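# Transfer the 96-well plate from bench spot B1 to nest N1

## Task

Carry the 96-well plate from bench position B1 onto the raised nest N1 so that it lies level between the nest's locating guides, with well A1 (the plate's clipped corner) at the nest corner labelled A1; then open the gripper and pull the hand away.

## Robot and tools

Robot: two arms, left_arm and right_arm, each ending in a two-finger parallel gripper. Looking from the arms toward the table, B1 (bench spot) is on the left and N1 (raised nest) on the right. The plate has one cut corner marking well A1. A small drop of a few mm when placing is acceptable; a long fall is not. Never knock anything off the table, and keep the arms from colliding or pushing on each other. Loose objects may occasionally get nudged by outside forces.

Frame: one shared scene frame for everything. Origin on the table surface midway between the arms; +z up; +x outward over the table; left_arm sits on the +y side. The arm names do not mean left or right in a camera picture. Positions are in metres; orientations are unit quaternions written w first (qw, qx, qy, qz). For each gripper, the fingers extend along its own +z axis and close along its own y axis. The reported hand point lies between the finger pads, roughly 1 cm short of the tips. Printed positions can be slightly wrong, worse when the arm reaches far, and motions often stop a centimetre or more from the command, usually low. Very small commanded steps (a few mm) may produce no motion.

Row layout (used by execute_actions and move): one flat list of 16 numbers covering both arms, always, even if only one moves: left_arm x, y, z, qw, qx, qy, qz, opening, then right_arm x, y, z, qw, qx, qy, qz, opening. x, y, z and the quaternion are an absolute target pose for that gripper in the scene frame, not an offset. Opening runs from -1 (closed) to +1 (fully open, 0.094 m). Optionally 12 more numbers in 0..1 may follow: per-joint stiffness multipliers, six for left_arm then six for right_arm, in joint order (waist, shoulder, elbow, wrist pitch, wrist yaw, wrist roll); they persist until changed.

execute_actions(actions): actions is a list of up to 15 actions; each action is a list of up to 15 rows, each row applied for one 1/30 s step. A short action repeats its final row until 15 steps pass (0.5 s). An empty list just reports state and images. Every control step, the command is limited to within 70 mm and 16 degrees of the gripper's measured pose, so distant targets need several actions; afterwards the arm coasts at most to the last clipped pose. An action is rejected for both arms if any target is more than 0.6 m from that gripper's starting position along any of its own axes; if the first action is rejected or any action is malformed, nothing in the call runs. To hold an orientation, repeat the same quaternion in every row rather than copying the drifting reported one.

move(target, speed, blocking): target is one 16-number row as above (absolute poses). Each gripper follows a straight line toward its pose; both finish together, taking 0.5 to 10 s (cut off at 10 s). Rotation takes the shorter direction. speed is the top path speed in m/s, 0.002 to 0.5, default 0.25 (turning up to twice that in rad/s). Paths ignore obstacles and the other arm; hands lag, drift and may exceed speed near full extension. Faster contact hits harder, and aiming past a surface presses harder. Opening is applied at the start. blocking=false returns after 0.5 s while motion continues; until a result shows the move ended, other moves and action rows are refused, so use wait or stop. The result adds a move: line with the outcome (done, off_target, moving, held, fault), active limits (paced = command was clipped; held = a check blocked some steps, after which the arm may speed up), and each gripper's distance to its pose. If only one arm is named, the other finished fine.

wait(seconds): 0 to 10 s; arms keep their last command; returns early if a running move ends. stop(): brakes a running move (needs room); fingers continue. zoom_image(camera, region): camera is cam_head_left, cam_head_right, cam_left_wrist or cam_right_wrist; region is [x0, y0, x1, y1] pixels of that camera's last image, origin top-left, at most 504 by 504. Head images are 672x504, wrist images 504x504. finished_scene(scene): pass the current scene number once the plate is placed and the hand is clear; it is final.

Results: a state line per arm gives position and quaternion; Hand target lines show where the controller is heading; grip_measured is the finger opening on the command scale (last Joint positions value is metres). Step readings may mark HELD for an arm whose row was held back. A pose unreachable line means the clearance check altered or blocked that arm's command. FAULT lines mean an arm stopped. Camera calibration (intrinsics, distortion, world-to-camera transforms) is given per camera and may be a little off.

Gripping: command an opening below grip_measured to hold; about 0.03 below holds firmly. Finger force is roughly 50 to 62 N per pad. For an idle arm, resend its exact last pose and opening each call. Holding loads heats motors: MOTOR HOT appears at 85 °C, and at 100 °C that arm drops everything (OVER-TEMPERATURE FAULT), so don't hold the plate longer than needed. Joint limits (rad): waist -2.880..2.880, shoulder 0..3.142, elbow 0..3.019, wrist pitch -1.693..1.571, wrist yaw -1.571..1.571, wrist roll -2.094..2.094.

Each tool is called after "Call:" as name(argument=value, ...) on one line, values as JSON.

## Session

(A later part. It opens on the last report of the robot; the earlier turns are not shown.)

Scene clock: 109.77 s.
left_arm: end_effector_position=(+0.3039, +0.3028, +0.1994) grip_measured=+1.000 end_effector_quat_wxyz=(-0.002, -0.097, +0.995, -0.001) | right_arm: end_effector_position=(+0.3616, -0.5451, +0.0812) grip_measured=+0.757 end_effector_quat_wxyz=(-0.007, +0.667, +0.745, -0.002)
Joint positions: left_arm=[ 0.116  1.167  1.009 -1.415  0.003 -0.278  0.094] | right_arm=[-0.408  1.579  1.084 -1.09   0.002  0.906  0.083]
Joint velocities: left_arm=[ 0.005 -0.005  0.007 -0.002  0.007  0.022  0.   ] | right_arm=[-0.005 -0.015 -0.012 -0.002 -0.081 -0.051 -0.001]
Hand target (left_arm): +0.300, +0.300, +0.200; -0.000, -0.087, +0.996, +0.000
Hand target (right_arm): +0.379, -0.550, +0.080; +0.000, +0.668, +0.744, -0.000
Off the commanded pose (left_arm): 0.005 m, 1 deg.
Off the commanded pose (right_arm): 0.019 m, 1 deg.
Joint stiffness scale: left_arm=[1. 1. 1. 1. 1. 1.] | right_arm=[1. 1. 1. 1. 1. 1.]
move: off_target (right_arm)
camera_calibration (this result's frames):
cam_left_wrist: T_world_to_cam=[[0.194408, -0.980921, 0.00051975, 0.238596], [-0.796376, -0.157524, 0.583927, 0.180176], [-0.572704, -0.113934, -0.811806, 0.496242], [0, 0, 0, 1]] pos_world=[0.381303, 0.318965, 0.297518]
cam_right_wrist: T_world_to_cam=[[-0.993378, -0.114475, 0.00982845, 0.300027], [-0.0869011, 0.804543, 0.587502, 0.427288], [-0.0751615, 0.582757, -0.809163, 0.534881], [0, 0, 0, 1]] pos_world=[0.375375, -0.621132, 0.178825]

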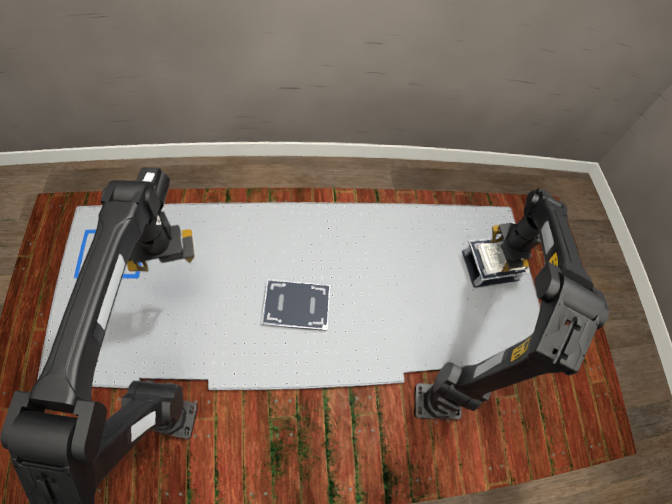

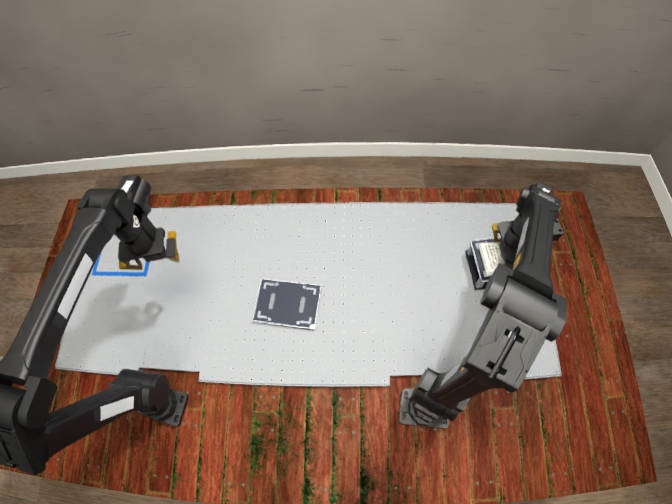

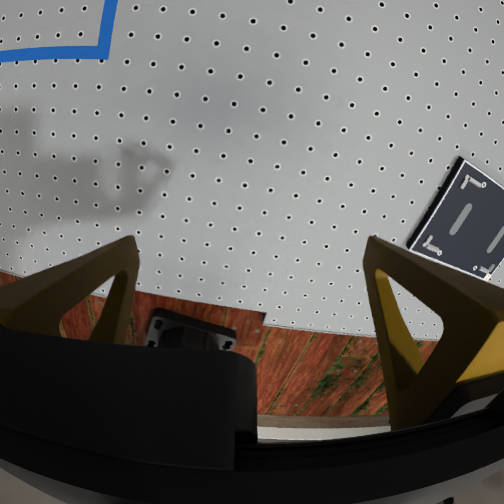

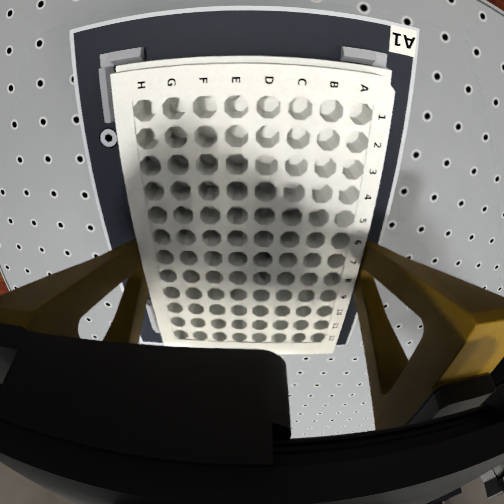

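Call:
move(target=[0.3,0.3,0.2,0,-0.087,0.996,0,1,0.368,-0.548,0.082,0,0.667,0.745,0,1], speed=0.015)

Call:
move(target=[0.3,0.3,0.2,0,-0.087,0.996,0,1,0.368,-0.548,0.17,0,0.667,0.745,0,1], speed=0.08)

Call:
zoom_image(camera="cam_right_wrist", region=[100, 0, 400, 300])

Scene clock: 113.73 s.
left_arm: end_effector_position=(+0.3039, +0.3028, +0.1994) grip_measured=+1.000 end_effector_quat_wxyz=(-0.002, -0.097, +0.995, -0.001) | right_arm: end_effector_position=(+0.3610, -0.5447, +0.0808) grip_measured=+1.000 end_effector_quat_wxyz=(-0.008, +0.667, +0.745, -0.002)
Joint positions: left_arm=[ 0.116  1.167  1.009 -1.415  0.003 -0.278  0.094] | right_arm=[-0.408  1.579  1.083 -1.091  0.002  0.906  0.094]
Joint velocities: left_arm=[-0.005  0.005 -0.017  0.007 -0.007  0.051  0.   ] | right_arm=[ 0.005 -0.005  0.002  0.002 -0.007  0.051  0.   ]
Hand target (left_arm): +0.300, +0.300, +0.200; -0.000, -0.087, +0.996, +0.000
Hand target (right_arm): +0.368, -0.548, +0.082; -0.000, +0.667, +0.745, -0.000
Off the commanded pose (left_arm): 0.005 m, 1 deg.
Off the commanded pose (right_arm): 0.008 m, 1 deg.
Joint stiffness scale: left_arm=[1. 1. 1. 1. 1. 1.] | right_arm=[1. 1. 1. 1. 1. 1.]
move: done
camera_calibration (this result's frames):
cam_left_wrist: T_world_to_cam=[[0.194408, -0.980921, 0.00051975, 0.238596], [-0.796376, -0.157524, 0.583927, 0.180176], [-0.572704, -0.113934, -0.811806, 0.496242], [0, 0, 0, 1]] pos_world=[0.381303, 0.318965, 0.297518]
cam_right_wrist: T_world_to_cam=[[-0.99336, -0.114485, 0.0113252, 0.299367], [-0.0859473, 0.803953, 0.588449, 0.426431], [-0.0764737, 0.583568, -0.808455, 0.535184], [0, 0, 0, 1]] pos_world=[0.374957, -0.620874, 0.178349]

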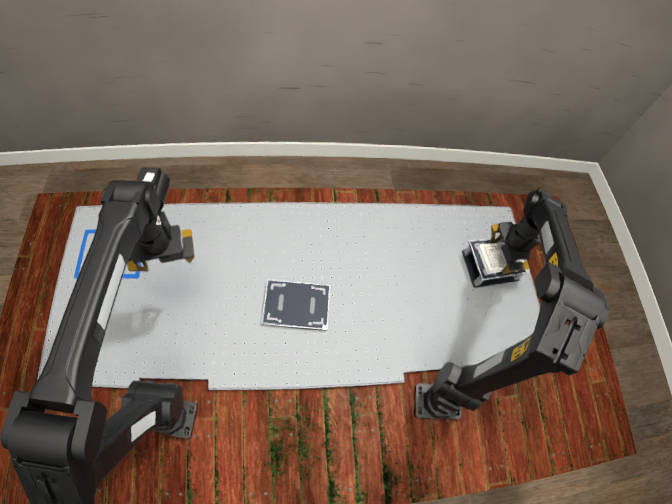

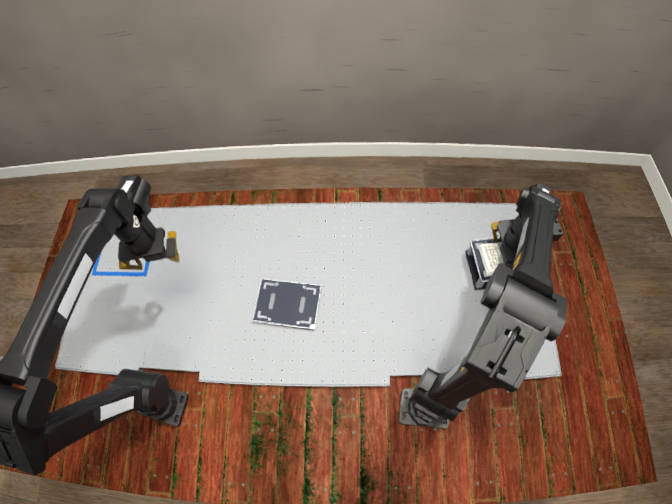

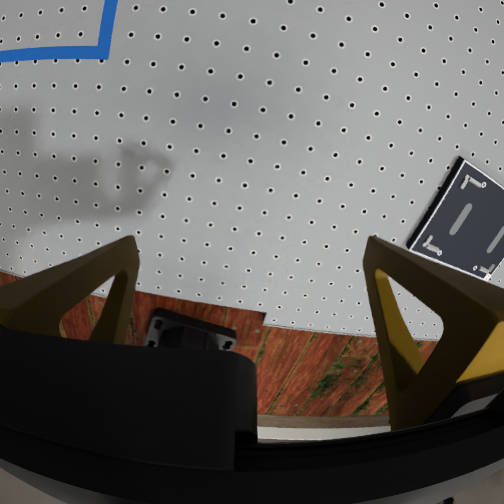

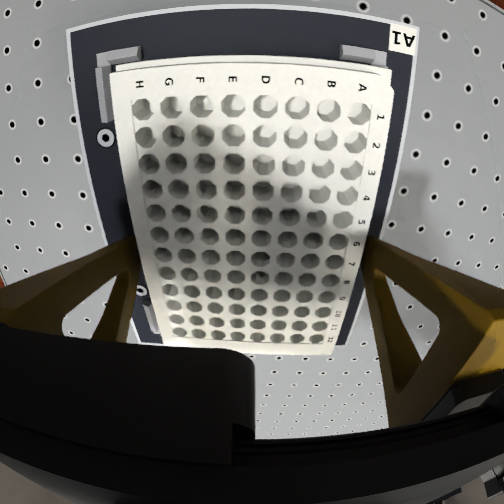

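Scene clock: 115.23 s.
left_arm: end_effector_position=(+0.3039, +0.3028, +0.1994) grip_measured=+1.000 end_effector_quat_wxyz=(-0.002, -0.097, +0.995, -0.001) | right_arm: end_effector_position=(+0.3554, -0.5412, +0.1444) grip_measured=+1.000 end_effector_quat_wxyz=(-0.029, +0.667, +0.745, -0.006)
Joint positions: left_arm=[ 0.116  1.167  1.009 -1.415  0.003 -0.278  0.094] | right_arm=[-0.408  1.521  1.195 -1.304  0.002  0.906  0.094]
Joint velocities: left_arm=[ 0.005  0.015 -0.022 -0.002  0.051 -0.081  0.   ] | right_arm=[ 0.015 -0.005 -0.012 -0.007 -0.022 -0.081  0.   ]
Hand target (left_arm): +0.300, +0.300, +0.200; -0.000, -0.087, +0.996, +0.000
Hand target (right_arm): +0.369, -0.548, +0.169; -0.000, +0.667, +0.745, +0.000
Off the commanded pose (left_arm): 0.005 m, 1 deg.
Off the commanded pose (right_arm): 0.029 m, 3 deg.
Joint stiffness scale: left_arm=[1. 1. 1. 1. 1. 1.] | right_arm=[1. 1. 1. 1. 1. 1.]
move: off_target (right_arm)
camera_calibration (this result's frames):
cam_left_wrist: T_world_to_cam=[[0.194408, -0.980921, 0.00051975, 0.238596], [-0.796376, -0.157524, 0.583927, 0.180176], [-0.572704, -0.113934, -0.811806, 0.496242], [0, 0, 0, 1]] pos_world=[0.381303, 0.318965, 0.297518]
cam_right_wrist: T_world_to_cam=[[-0.992337, -0.115117, 0.0448936, 0.287946], [-0.0640913, 0.790179, 0.609515, 0.36746], [-0.10564, 0.601967, -0.791502, 0.601932], [0, 0, 0, 1]] pos_world=[0.372878, -0.619555, 0.239531]

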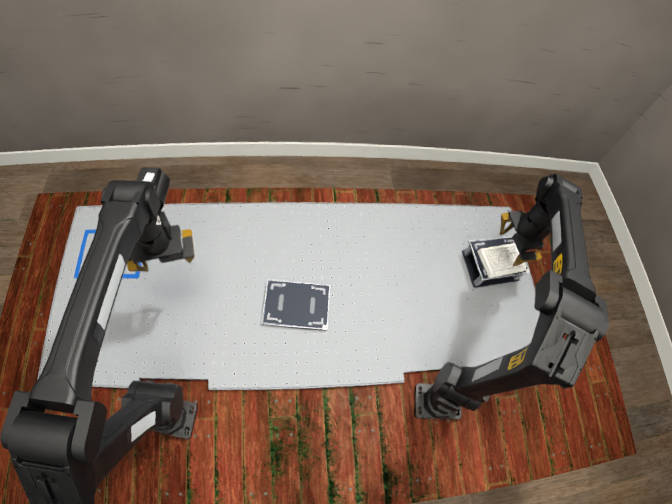

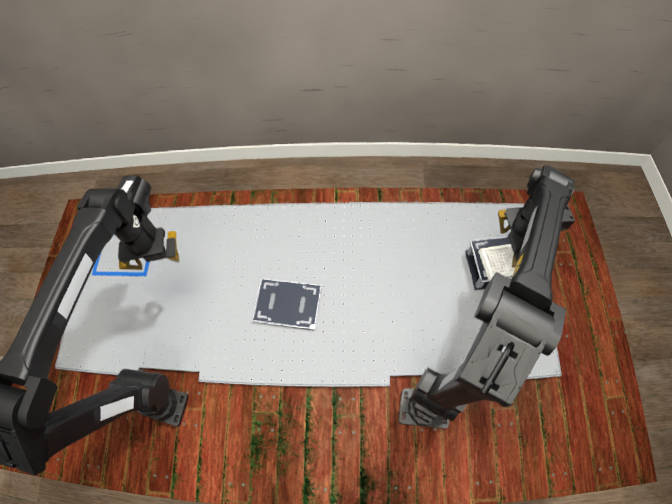

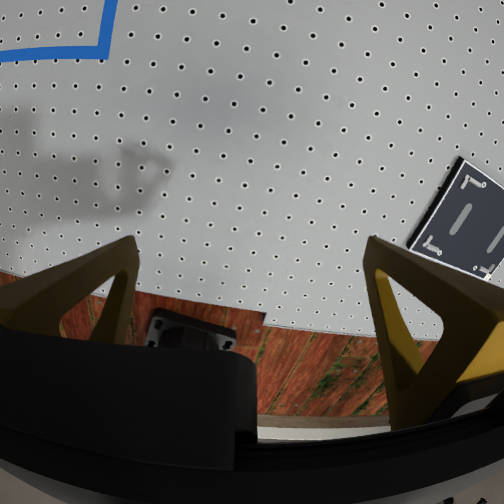

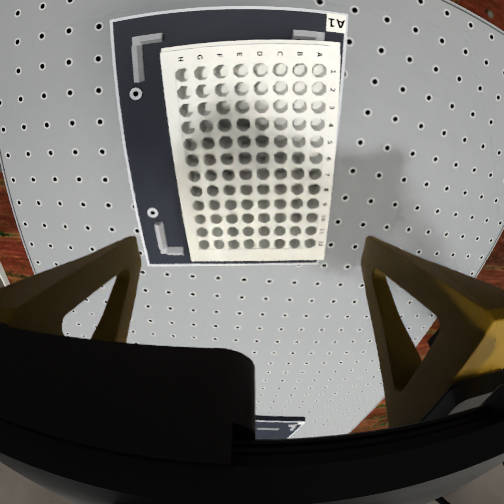

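Region (100, 0, 400, 300) of cam_right_wrist's 504x504 image, scaled by 1.680, with more detail than that image has.

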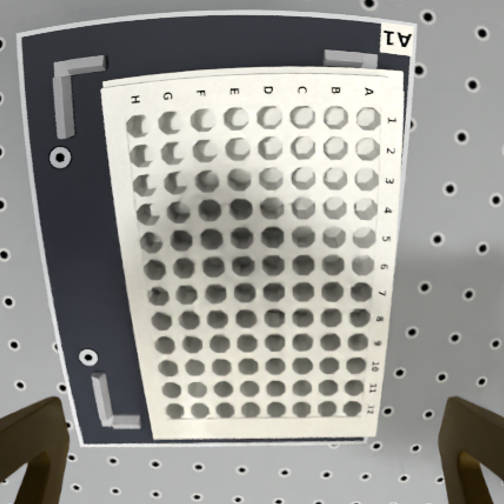

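Call:
move(target=[0.3,0.3,0.2,0,-0.087,0.996,0,1,0.350,-0.548,0.10,0,0.667,0.745,0,1], speed=0.04)

Scene clock: 118.23 s.
left_arm: end_effector_position=(+0.3039, +0.3028, +0.1994) grip_measured=+1.000 end_effector_quat_wxyz=(-0.002, -0.097, +0.995, -0.001) | right_arm: end_effector_position=(+0.3496, -0.5413, +0.1012) grip_measured=+1.000 end_effector_quat_wxyz=(-0.004, +0.666, +0.746, -0.002)
Joint positions: left_arm=[ 0.116  1.167  1.009 -1.415  0.003 -0.278  0.094] | right_arm=[-0.416  1.521  1.074 -1.132  0.002  0.898  0.094]
Joint velocities: left_arm=[ 0.005 -0.005 -0.002 -0.012 -0.051 -0.007  0.   ] | right_arm=[-0.015 -0.015 -0.007 -0.002  0.022 -0.022  0.   ]
Hand target (left_arm): +0.300, +0.300, +0.200; -0.000, -0.087, +0.996, +0.000
Hand target (right_arm): +0.349, -0.547, +0.100; -0.000, +0.667, +0.745, -0.000
Off the commanded pose (left_arm): 0.005 m, 1 deg.
Off the commanded pose (right_arm): 0.007 m, 0 deg.
Joint stiffness scale: left_arm=[1. 1. 1. 1. 1. 1.] | right_arm=[1. 1. 1. 1. 1. 1.]
move: done
camera_calibration (this result's frames):
cam_left_wrist: T_world_to_cam=[[0.194408, -0.980921, 0.00051975, 0.238596], [-0.796376, -0.157524, 0.583927, 0.180176], [-0.572704, -0.113934, -0.811806, 0.496242], [0, 0, 0, 1]] pos_world=[0.381303, 0.318965, 0.297518]
cam_right_wrist: T_world_to_cam=[[-0.993286, -0.115586, 0.00476902, 0.288262], [-0.0909951, 0.80609, 0.584755, 0.414042], [-0.0714338, 0.580395, -0.811196, 0.545564], [0, 0, 0, 1]] pos_world=[0.362974, -0.617078, 0.199072]

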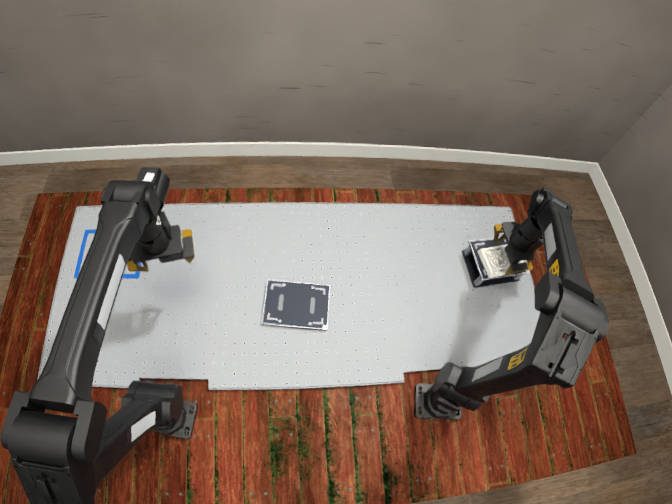

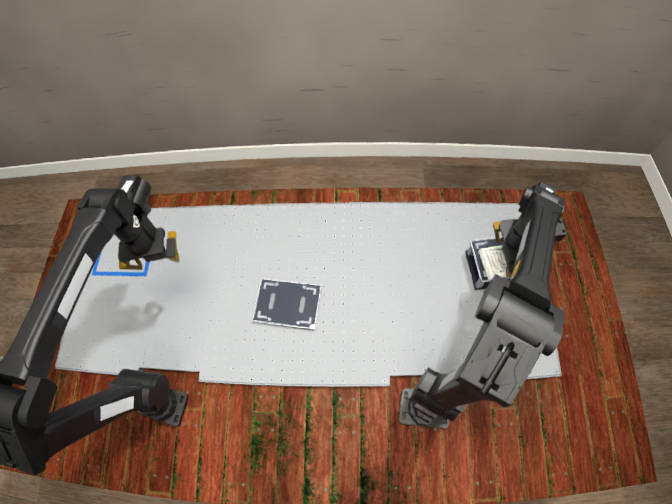

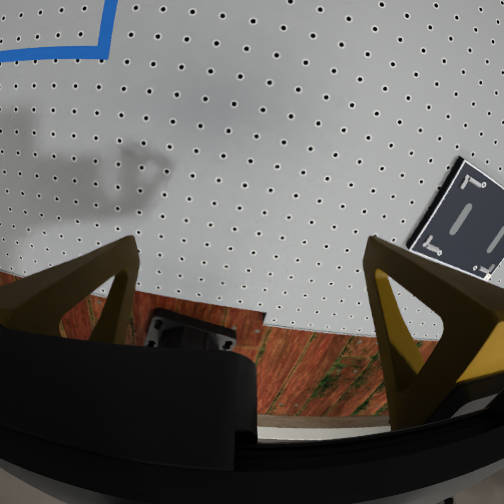

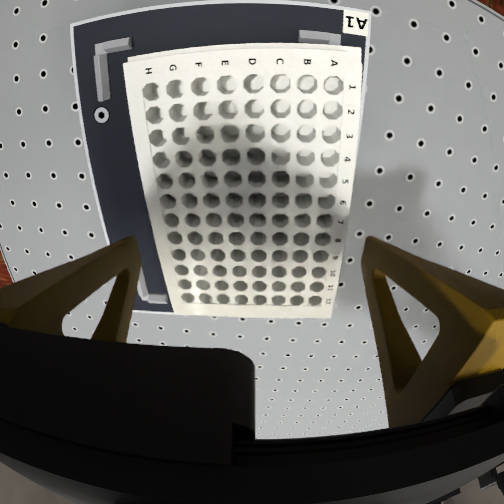

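Call:
move(target=[0.3,0.3,0.2,0,-0.087,0.996,0,1,0.352,-0.548,0.078,0,0.667,0.745,0,1], speed=0.03)

Call:
move(target=[0.3,0.3,0.2,0,-0.087,0.996,0,1,0.378,-0.546,0.088,0,0.667,0.745,0,1], speed=0.015)

Scene clock: 122.50 s.
left_arm: end_effector_position=(+0.3039, +0.3028, +0.1994) grip_measured=+1.000 end_effector_quat_wxyz=(-0.002, -0.097, +0.995, -0.001) | right_arm: end_effector_position=(+0.3520, -0.5428, +0.0812) grip_measured=+1.000 end_effector_quat_wxyz=(-0.001, +0.666, +0.746, -0.001)
Joint positions: left_arm=[ 0.116  1.167  1.009 -1.415  0.003 -0.278  0.094] | right_arm=[-0.416  1.55   1.049 -1.073  0.002  0.897  0.094]
Joint velocities: left_arm=[-0.015  0.005  0.007  0.002 -0.007 -0.007  0.   ] | right_arm=[-0.005 -0.015  0.007  0.012  0.051  0.022  0.   ]
Hand target (left_arm): +0.300, +0.300, +0.200; -0.000, -0.087, +0.996, +0.000
Hand target (right_arm): +0.352, -0.548, +0.078; -0.000, +0.667, +0.745, +0.000
Off the commanded pose (left_arm): 0.005 m, 1 deg.
Off the commanded pose (right_arm): 0.006 m, 0 deg.
Joint stiffness scale: left_arm=[1. 1. 1. 1. 1. 1.] | right_arm=[1. 1. 1. 1. 1. 1.]
move: done
camera_calibration (this result's frames):
cam_left_wrist: T_world_to_cam=[[0.194408, -0.980921, 0.00051975, 0.238596], [-0.796376, -0.157524, 0.583927, 0.180176], [-0.572704, -0.113934, -0.811806, 0.496242], [0, 0, 0, 1]] pos_world=[0.381303, 0.318965, 0.297518]
cam_right_wrist: T_world_to_cam=[[-0.99321, -0.116336, 0.000606689, 0.290416], [-0.0942489, 0.807676, 0.582045, 0.42935], [-0.068203, 0.578036, -0.813156, 0.52812], [0, 0, 0, 1]] pos_world=[0.364929, -0.618262, 0.179367]

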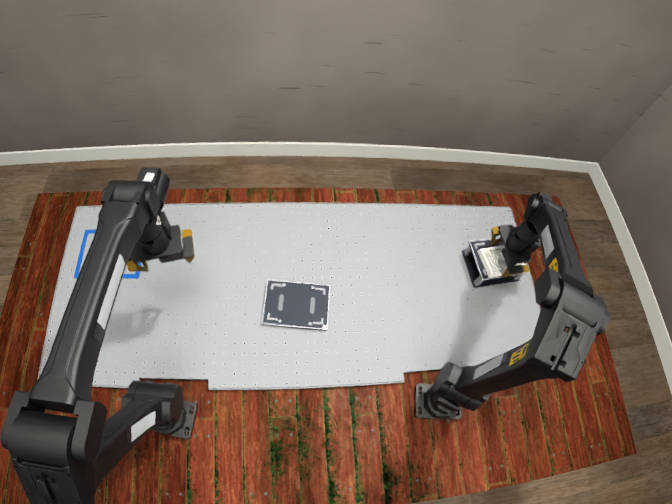

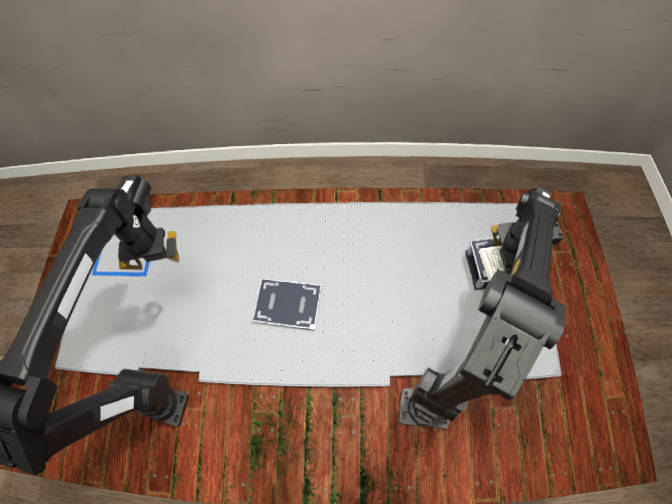

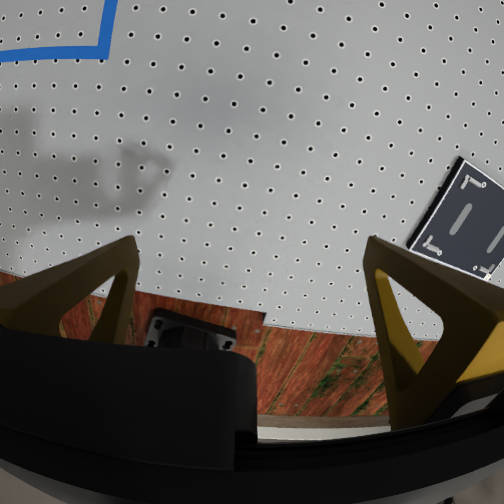

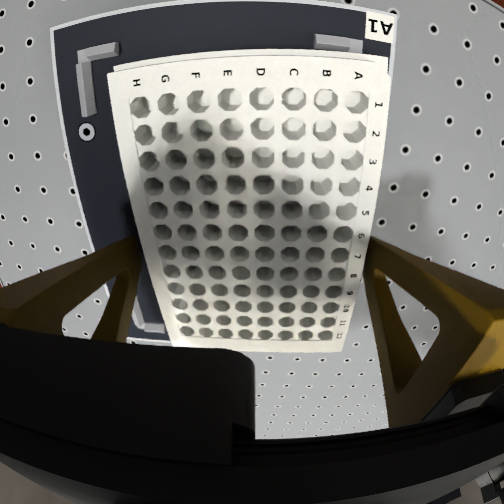

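Scene clock: 124.53 s.
left_arm: end_effector_position=(+0.3039, +0.3028, +0.1994) grip_measured=+1.000 end_effector_quat_wxyz=(-0.002, -0.097, +0.995, -0.001) | right_arm: end_effector_position=(+0.3595, -0.5428, +0.0783) grip_measured=+1.000 end_effector_quat_wxyz=(-0.011, +0.668, +0.744, -0.003)
Joint positions: left_arm=[ 0.116  1.167  1.009 -1.415  0.003 -0.278  0.094] | right_arm=[-0.407  1.581  1.077 -1.09   0.002  0.912  0.094]
Joint velocities: left_arm=[-0.005 -0.005  0.007  0.002  0.037 -0.022  0.   ] | right_arm=[ 0.005  0.005 -0.012 -0.007  0.051  0.066  0.   ]
Hand target (left_arm): +0.300, +0.300, +0.200; -0.000, -0.087, +0.996, +0.000
Hand target (right_arm): +0.378, -0.546, +0.088; +0.000, +0.667, +0.745, -0.000
Off the commanded pose (left_arm): 0.005 m, 1 deg.
Off the commanded pose (right_arm): 0.021 m, 1 deg.
Joint stiffness scale: left_arm=[1. 1. 1. 1. 1. 1.] | right_arm=[1. 1. 1. 1. 1. 1.]
move: off_target (right_arm)
camera_calibration (this result's frames):
cam_left_wrist: T_world_to_cam=[[0.194408, -0.980921, 0.00051975, 0.238596], [-0.796376, -0.157524, 0.583927, 0.180176], [-0.572704, -0.113934, -0.811806, 0.496242], [0, 0, 0, 1]] pos_world=[0.381303, 0.318965, 0.297518]
cam_right_wrist: T_world_to_cam=[[-0.993753, -0.110363, 0.0165555, 0.300105], [-0.0792103, 0.802045, 0.591988, 0.422491], [-0.0786118, 0.586978, -0.805777, 0.534297], [0, 0, 0, 1]] pos_world=[0.373698, -0.619357, 0.175446]

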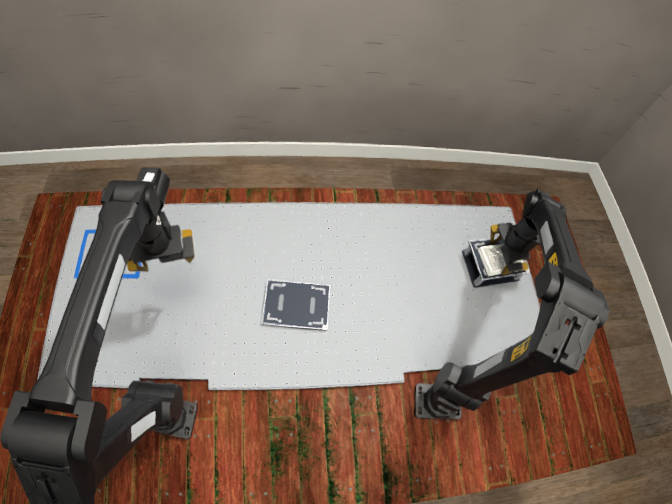

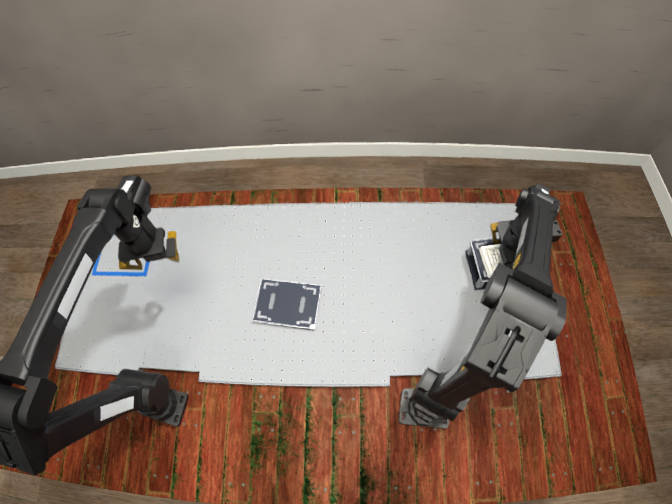

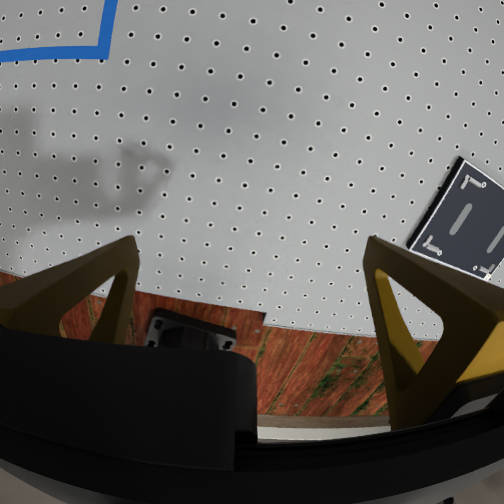

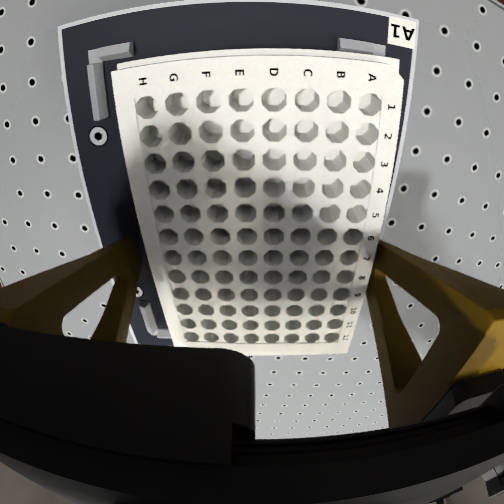

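Call:
move(target=[0.3,0.3,0.2,0,-0.087,0.996,0,1,0.388,-0.545,0.098,0,0.667,0.745,0,1], speed=0.015)

Scene clock: 128.70 s.
left_arm: end_effector_position=(+0.3039, +0.3028, +0.1994) grip_measured=+1.000 end_effector_quat_wxyz=(-0.002, -0.097, +0.995, -0.001) | right_arm: end_effector_position=(+0.3675, -0.5402, +0.0847) grip_measured=+1.000 end_effector_quat_wxyz=(-0.017, +0.668, +0.744, -0.004)
Joint positions: left_arm=[ 0.116  1.167  1.009 -1.415  0.003 -0.278  0.094] | right_arm=[-0.392  1.593  1.111 -1.124  0.002  0.926  0.094]
Joint velocities: left_arm=[-0.005 -0.015 -0.012 -0.007  0.022  0.007  0.   ] | right_arm=[-0.015  0.015  0.007  0.012 -0.037  0.037  0.   ]
Hand target (left_arm): +0.300, +0.300, +0.200; -0.000, -0.087, +0.996, +0.000
Hand target (right_arm): +0.388, -0.545, +0.098; +0.000, +0.667, +0.745, +0.000
Off the commanded pose (left_arm): 0.005 m, 1 deg.
Off the commanded pose (right_arm): 0.025 m, 2 deg.
Joint stiffness scale: left_arm=[1. 1. 1. 1. 1. 1.] | right_arm=[1. 1. 1. 1. 1. 1.]
move: off_target (right_arm)
camera_calibration (this result's frames):
cam_left_wrist: T_world_to_cam=[[0.194408, -0.980921, 0.00051975, 0.238596], [-0.796376, -0.157524, 0.583927, 0.180176], [-0.572704, -0.113934, -0.811806, 0.496242], [0, 0, 0, 1]] pos_world=[0.381303, 0.318965, 0.297518]
cam_right_wrist: T_world_to_cam=[[-0.993397, -0.111634, 0.0264547, 0.306543], [-0.0738083, 0.798409, 0.597575, 0.412865], [-0.0878314, 0.591677, -0.801376, 0.544102], [0, 0, 0, 1]] pos_world=[0.382781, -0.617346, 0.181203]

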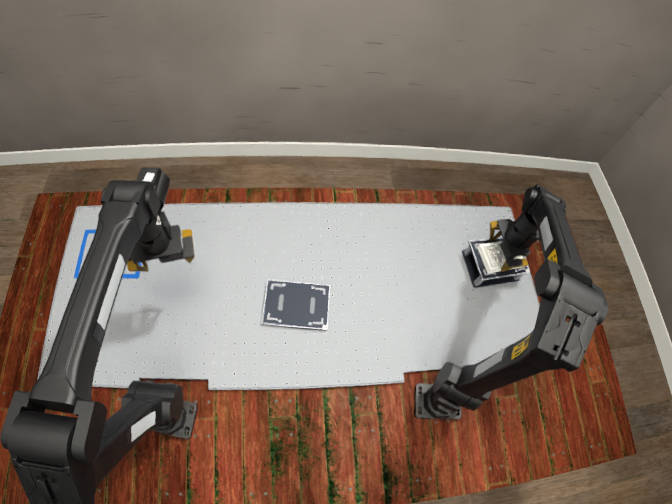

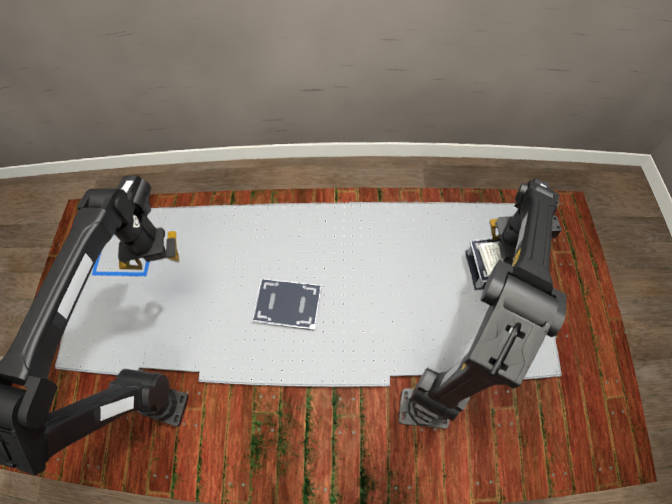

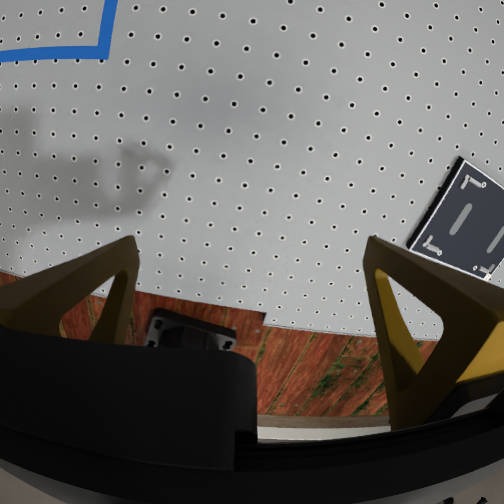

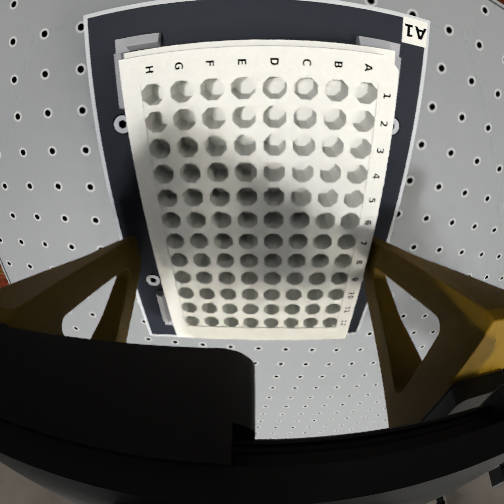

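Looks seated. Lift.

Call:
move(target=[0.3,0.3,0.2,0,-0.087,0.996,0,1,0.384,-0.545,0.18,0,0.667,0.745,0,1], speed=0.06)

Call:
zoom_image(camera="cam_right_wrist", region=[100, 0, 400, 300])

Call:
zoom_image(camera="cam_head_left", region=[450, 210, 570, 300])

Scene clock: 133.50 s.
left_arm: end_effector_position=(+0.3039, +0.3028, +0.1994) grip_measured=+1.000 end_effector_quat_wxyz=(-0.002, -0.097, +0.995, -0.001) | right_arm: end_effector_position=(+0.3700, -0.5417, +0.1531) grip_measured=+1.000 end_effector_quat_wxyz=(-0.030, +0.668, +0.744, -0.007)
Joint positions: left_arm=[ 0.116  1.167  1.009 -1.415  0.003 -0.278  0.094] | right_arm=[-0.392  1.547  1.249 -1.334  0.002  0.927  0.094]
Joint velocities: left_arm=[-0.005 -0.005  0.002 -0.012 -0.051 -0.051  0.   ] | right_arm=[-0.015  0.005  0.007 -0.002 -0.022 -0.022  0.   ]
Hand target (left_arm): +0.300, +0.300, +0.200; -0.000, -0.087, +0.996, +0.000
Hand target (right_arm): +0.385, -0.545, +0.180; +0.000, +0.667, +0.745, +0.000
Off the commanded pose (left_arm): 0.005 m, 1 deg.
Off the commanded pose (right_arm): 0.030 m, 3 deg.
Joint stiffness scale: left_arm=[1. 1. 1. 1. 1. 1.] | right_arm=[1. 1. 1. 1. 1. 1.]
move: off_target (right_arm)
camera_calibration (this result's frames):
cam_left_wrist: T_world_to_cam=[[0.194408, -0.980921, 0.00051975, 0.238596], [-0.796376, -0.157524, 0.583927, 0.180176], [-0.572704, -0.113934, -0.811806, 0.496242], [0, 0, 0, 1]] pos_world=[0.381303, 0.318965, 0.297518]
cam_right_wrist: T_world_to_cam=[[-0.992635, -0.111734, 0.0468143, 0.303654], [-0.0602457, 0.790553, 0.609423, 0.36229], [-0.105103, 0.602114, -0.791462, 0.610597], [0, 0, 0, 1]] pos_world=[0.38742, -0.62013, 0.248261]

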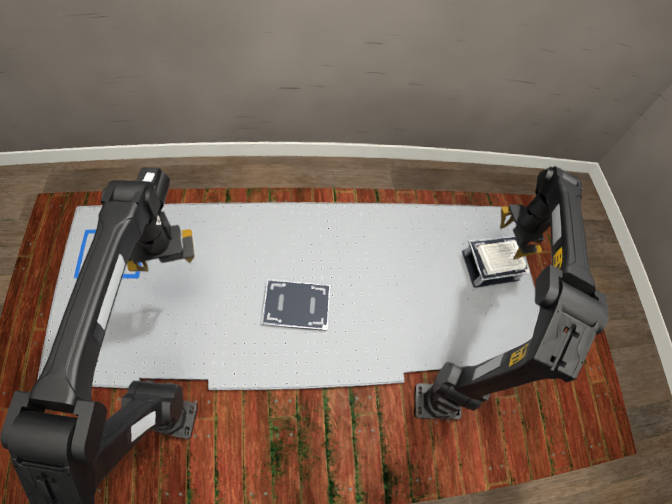

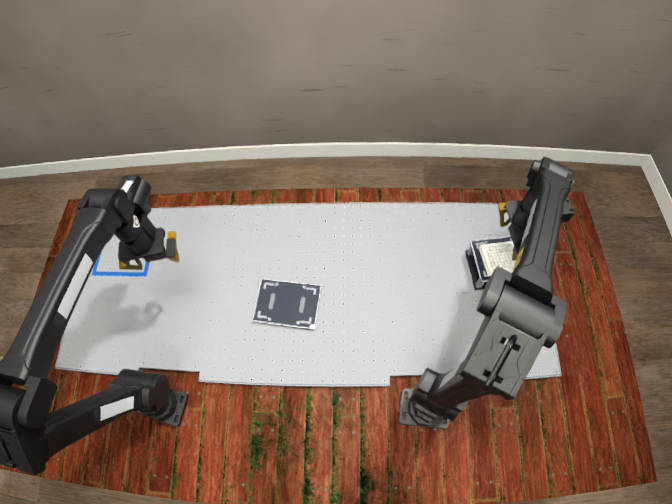

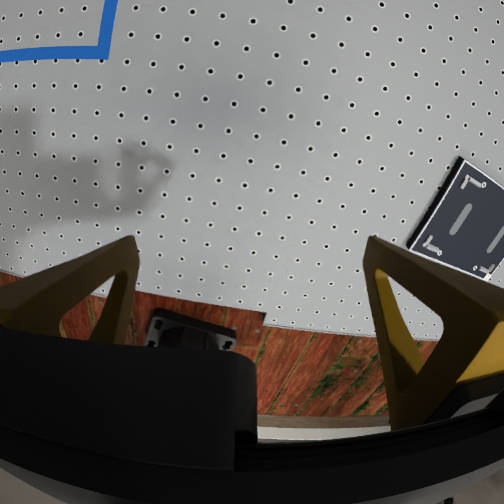

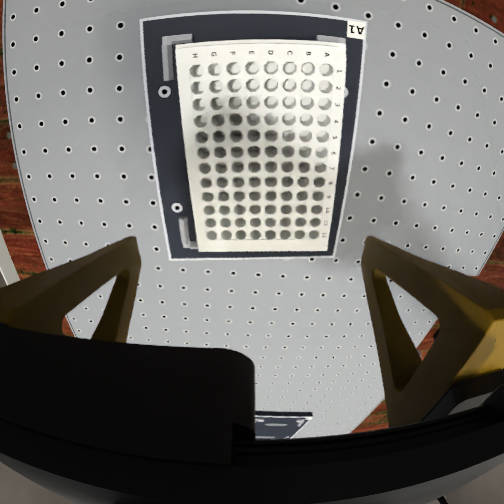

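Region (100, 0, 400, 300) of cam_right_wrist's 504x504 image, scaled by 1.680, with more detail than that image has.

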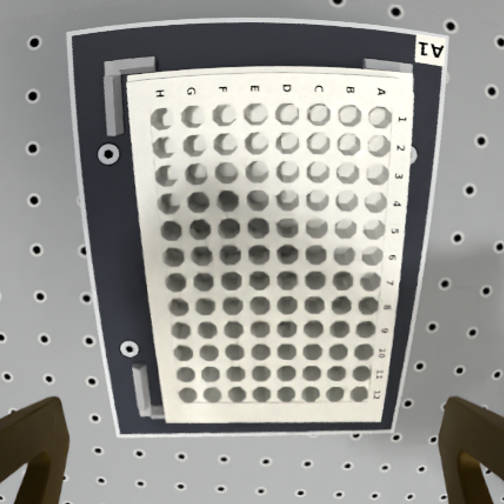

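Region (450, 210, 570, 300) of cam_head_left's 672x504 image, scaled by 4.200, with more detail than that image has; it fills the top 378 rows of this view, and the rest is white.

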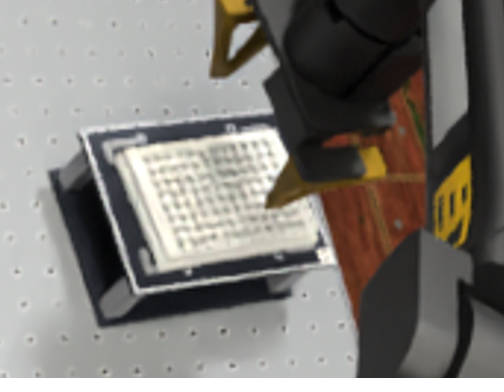

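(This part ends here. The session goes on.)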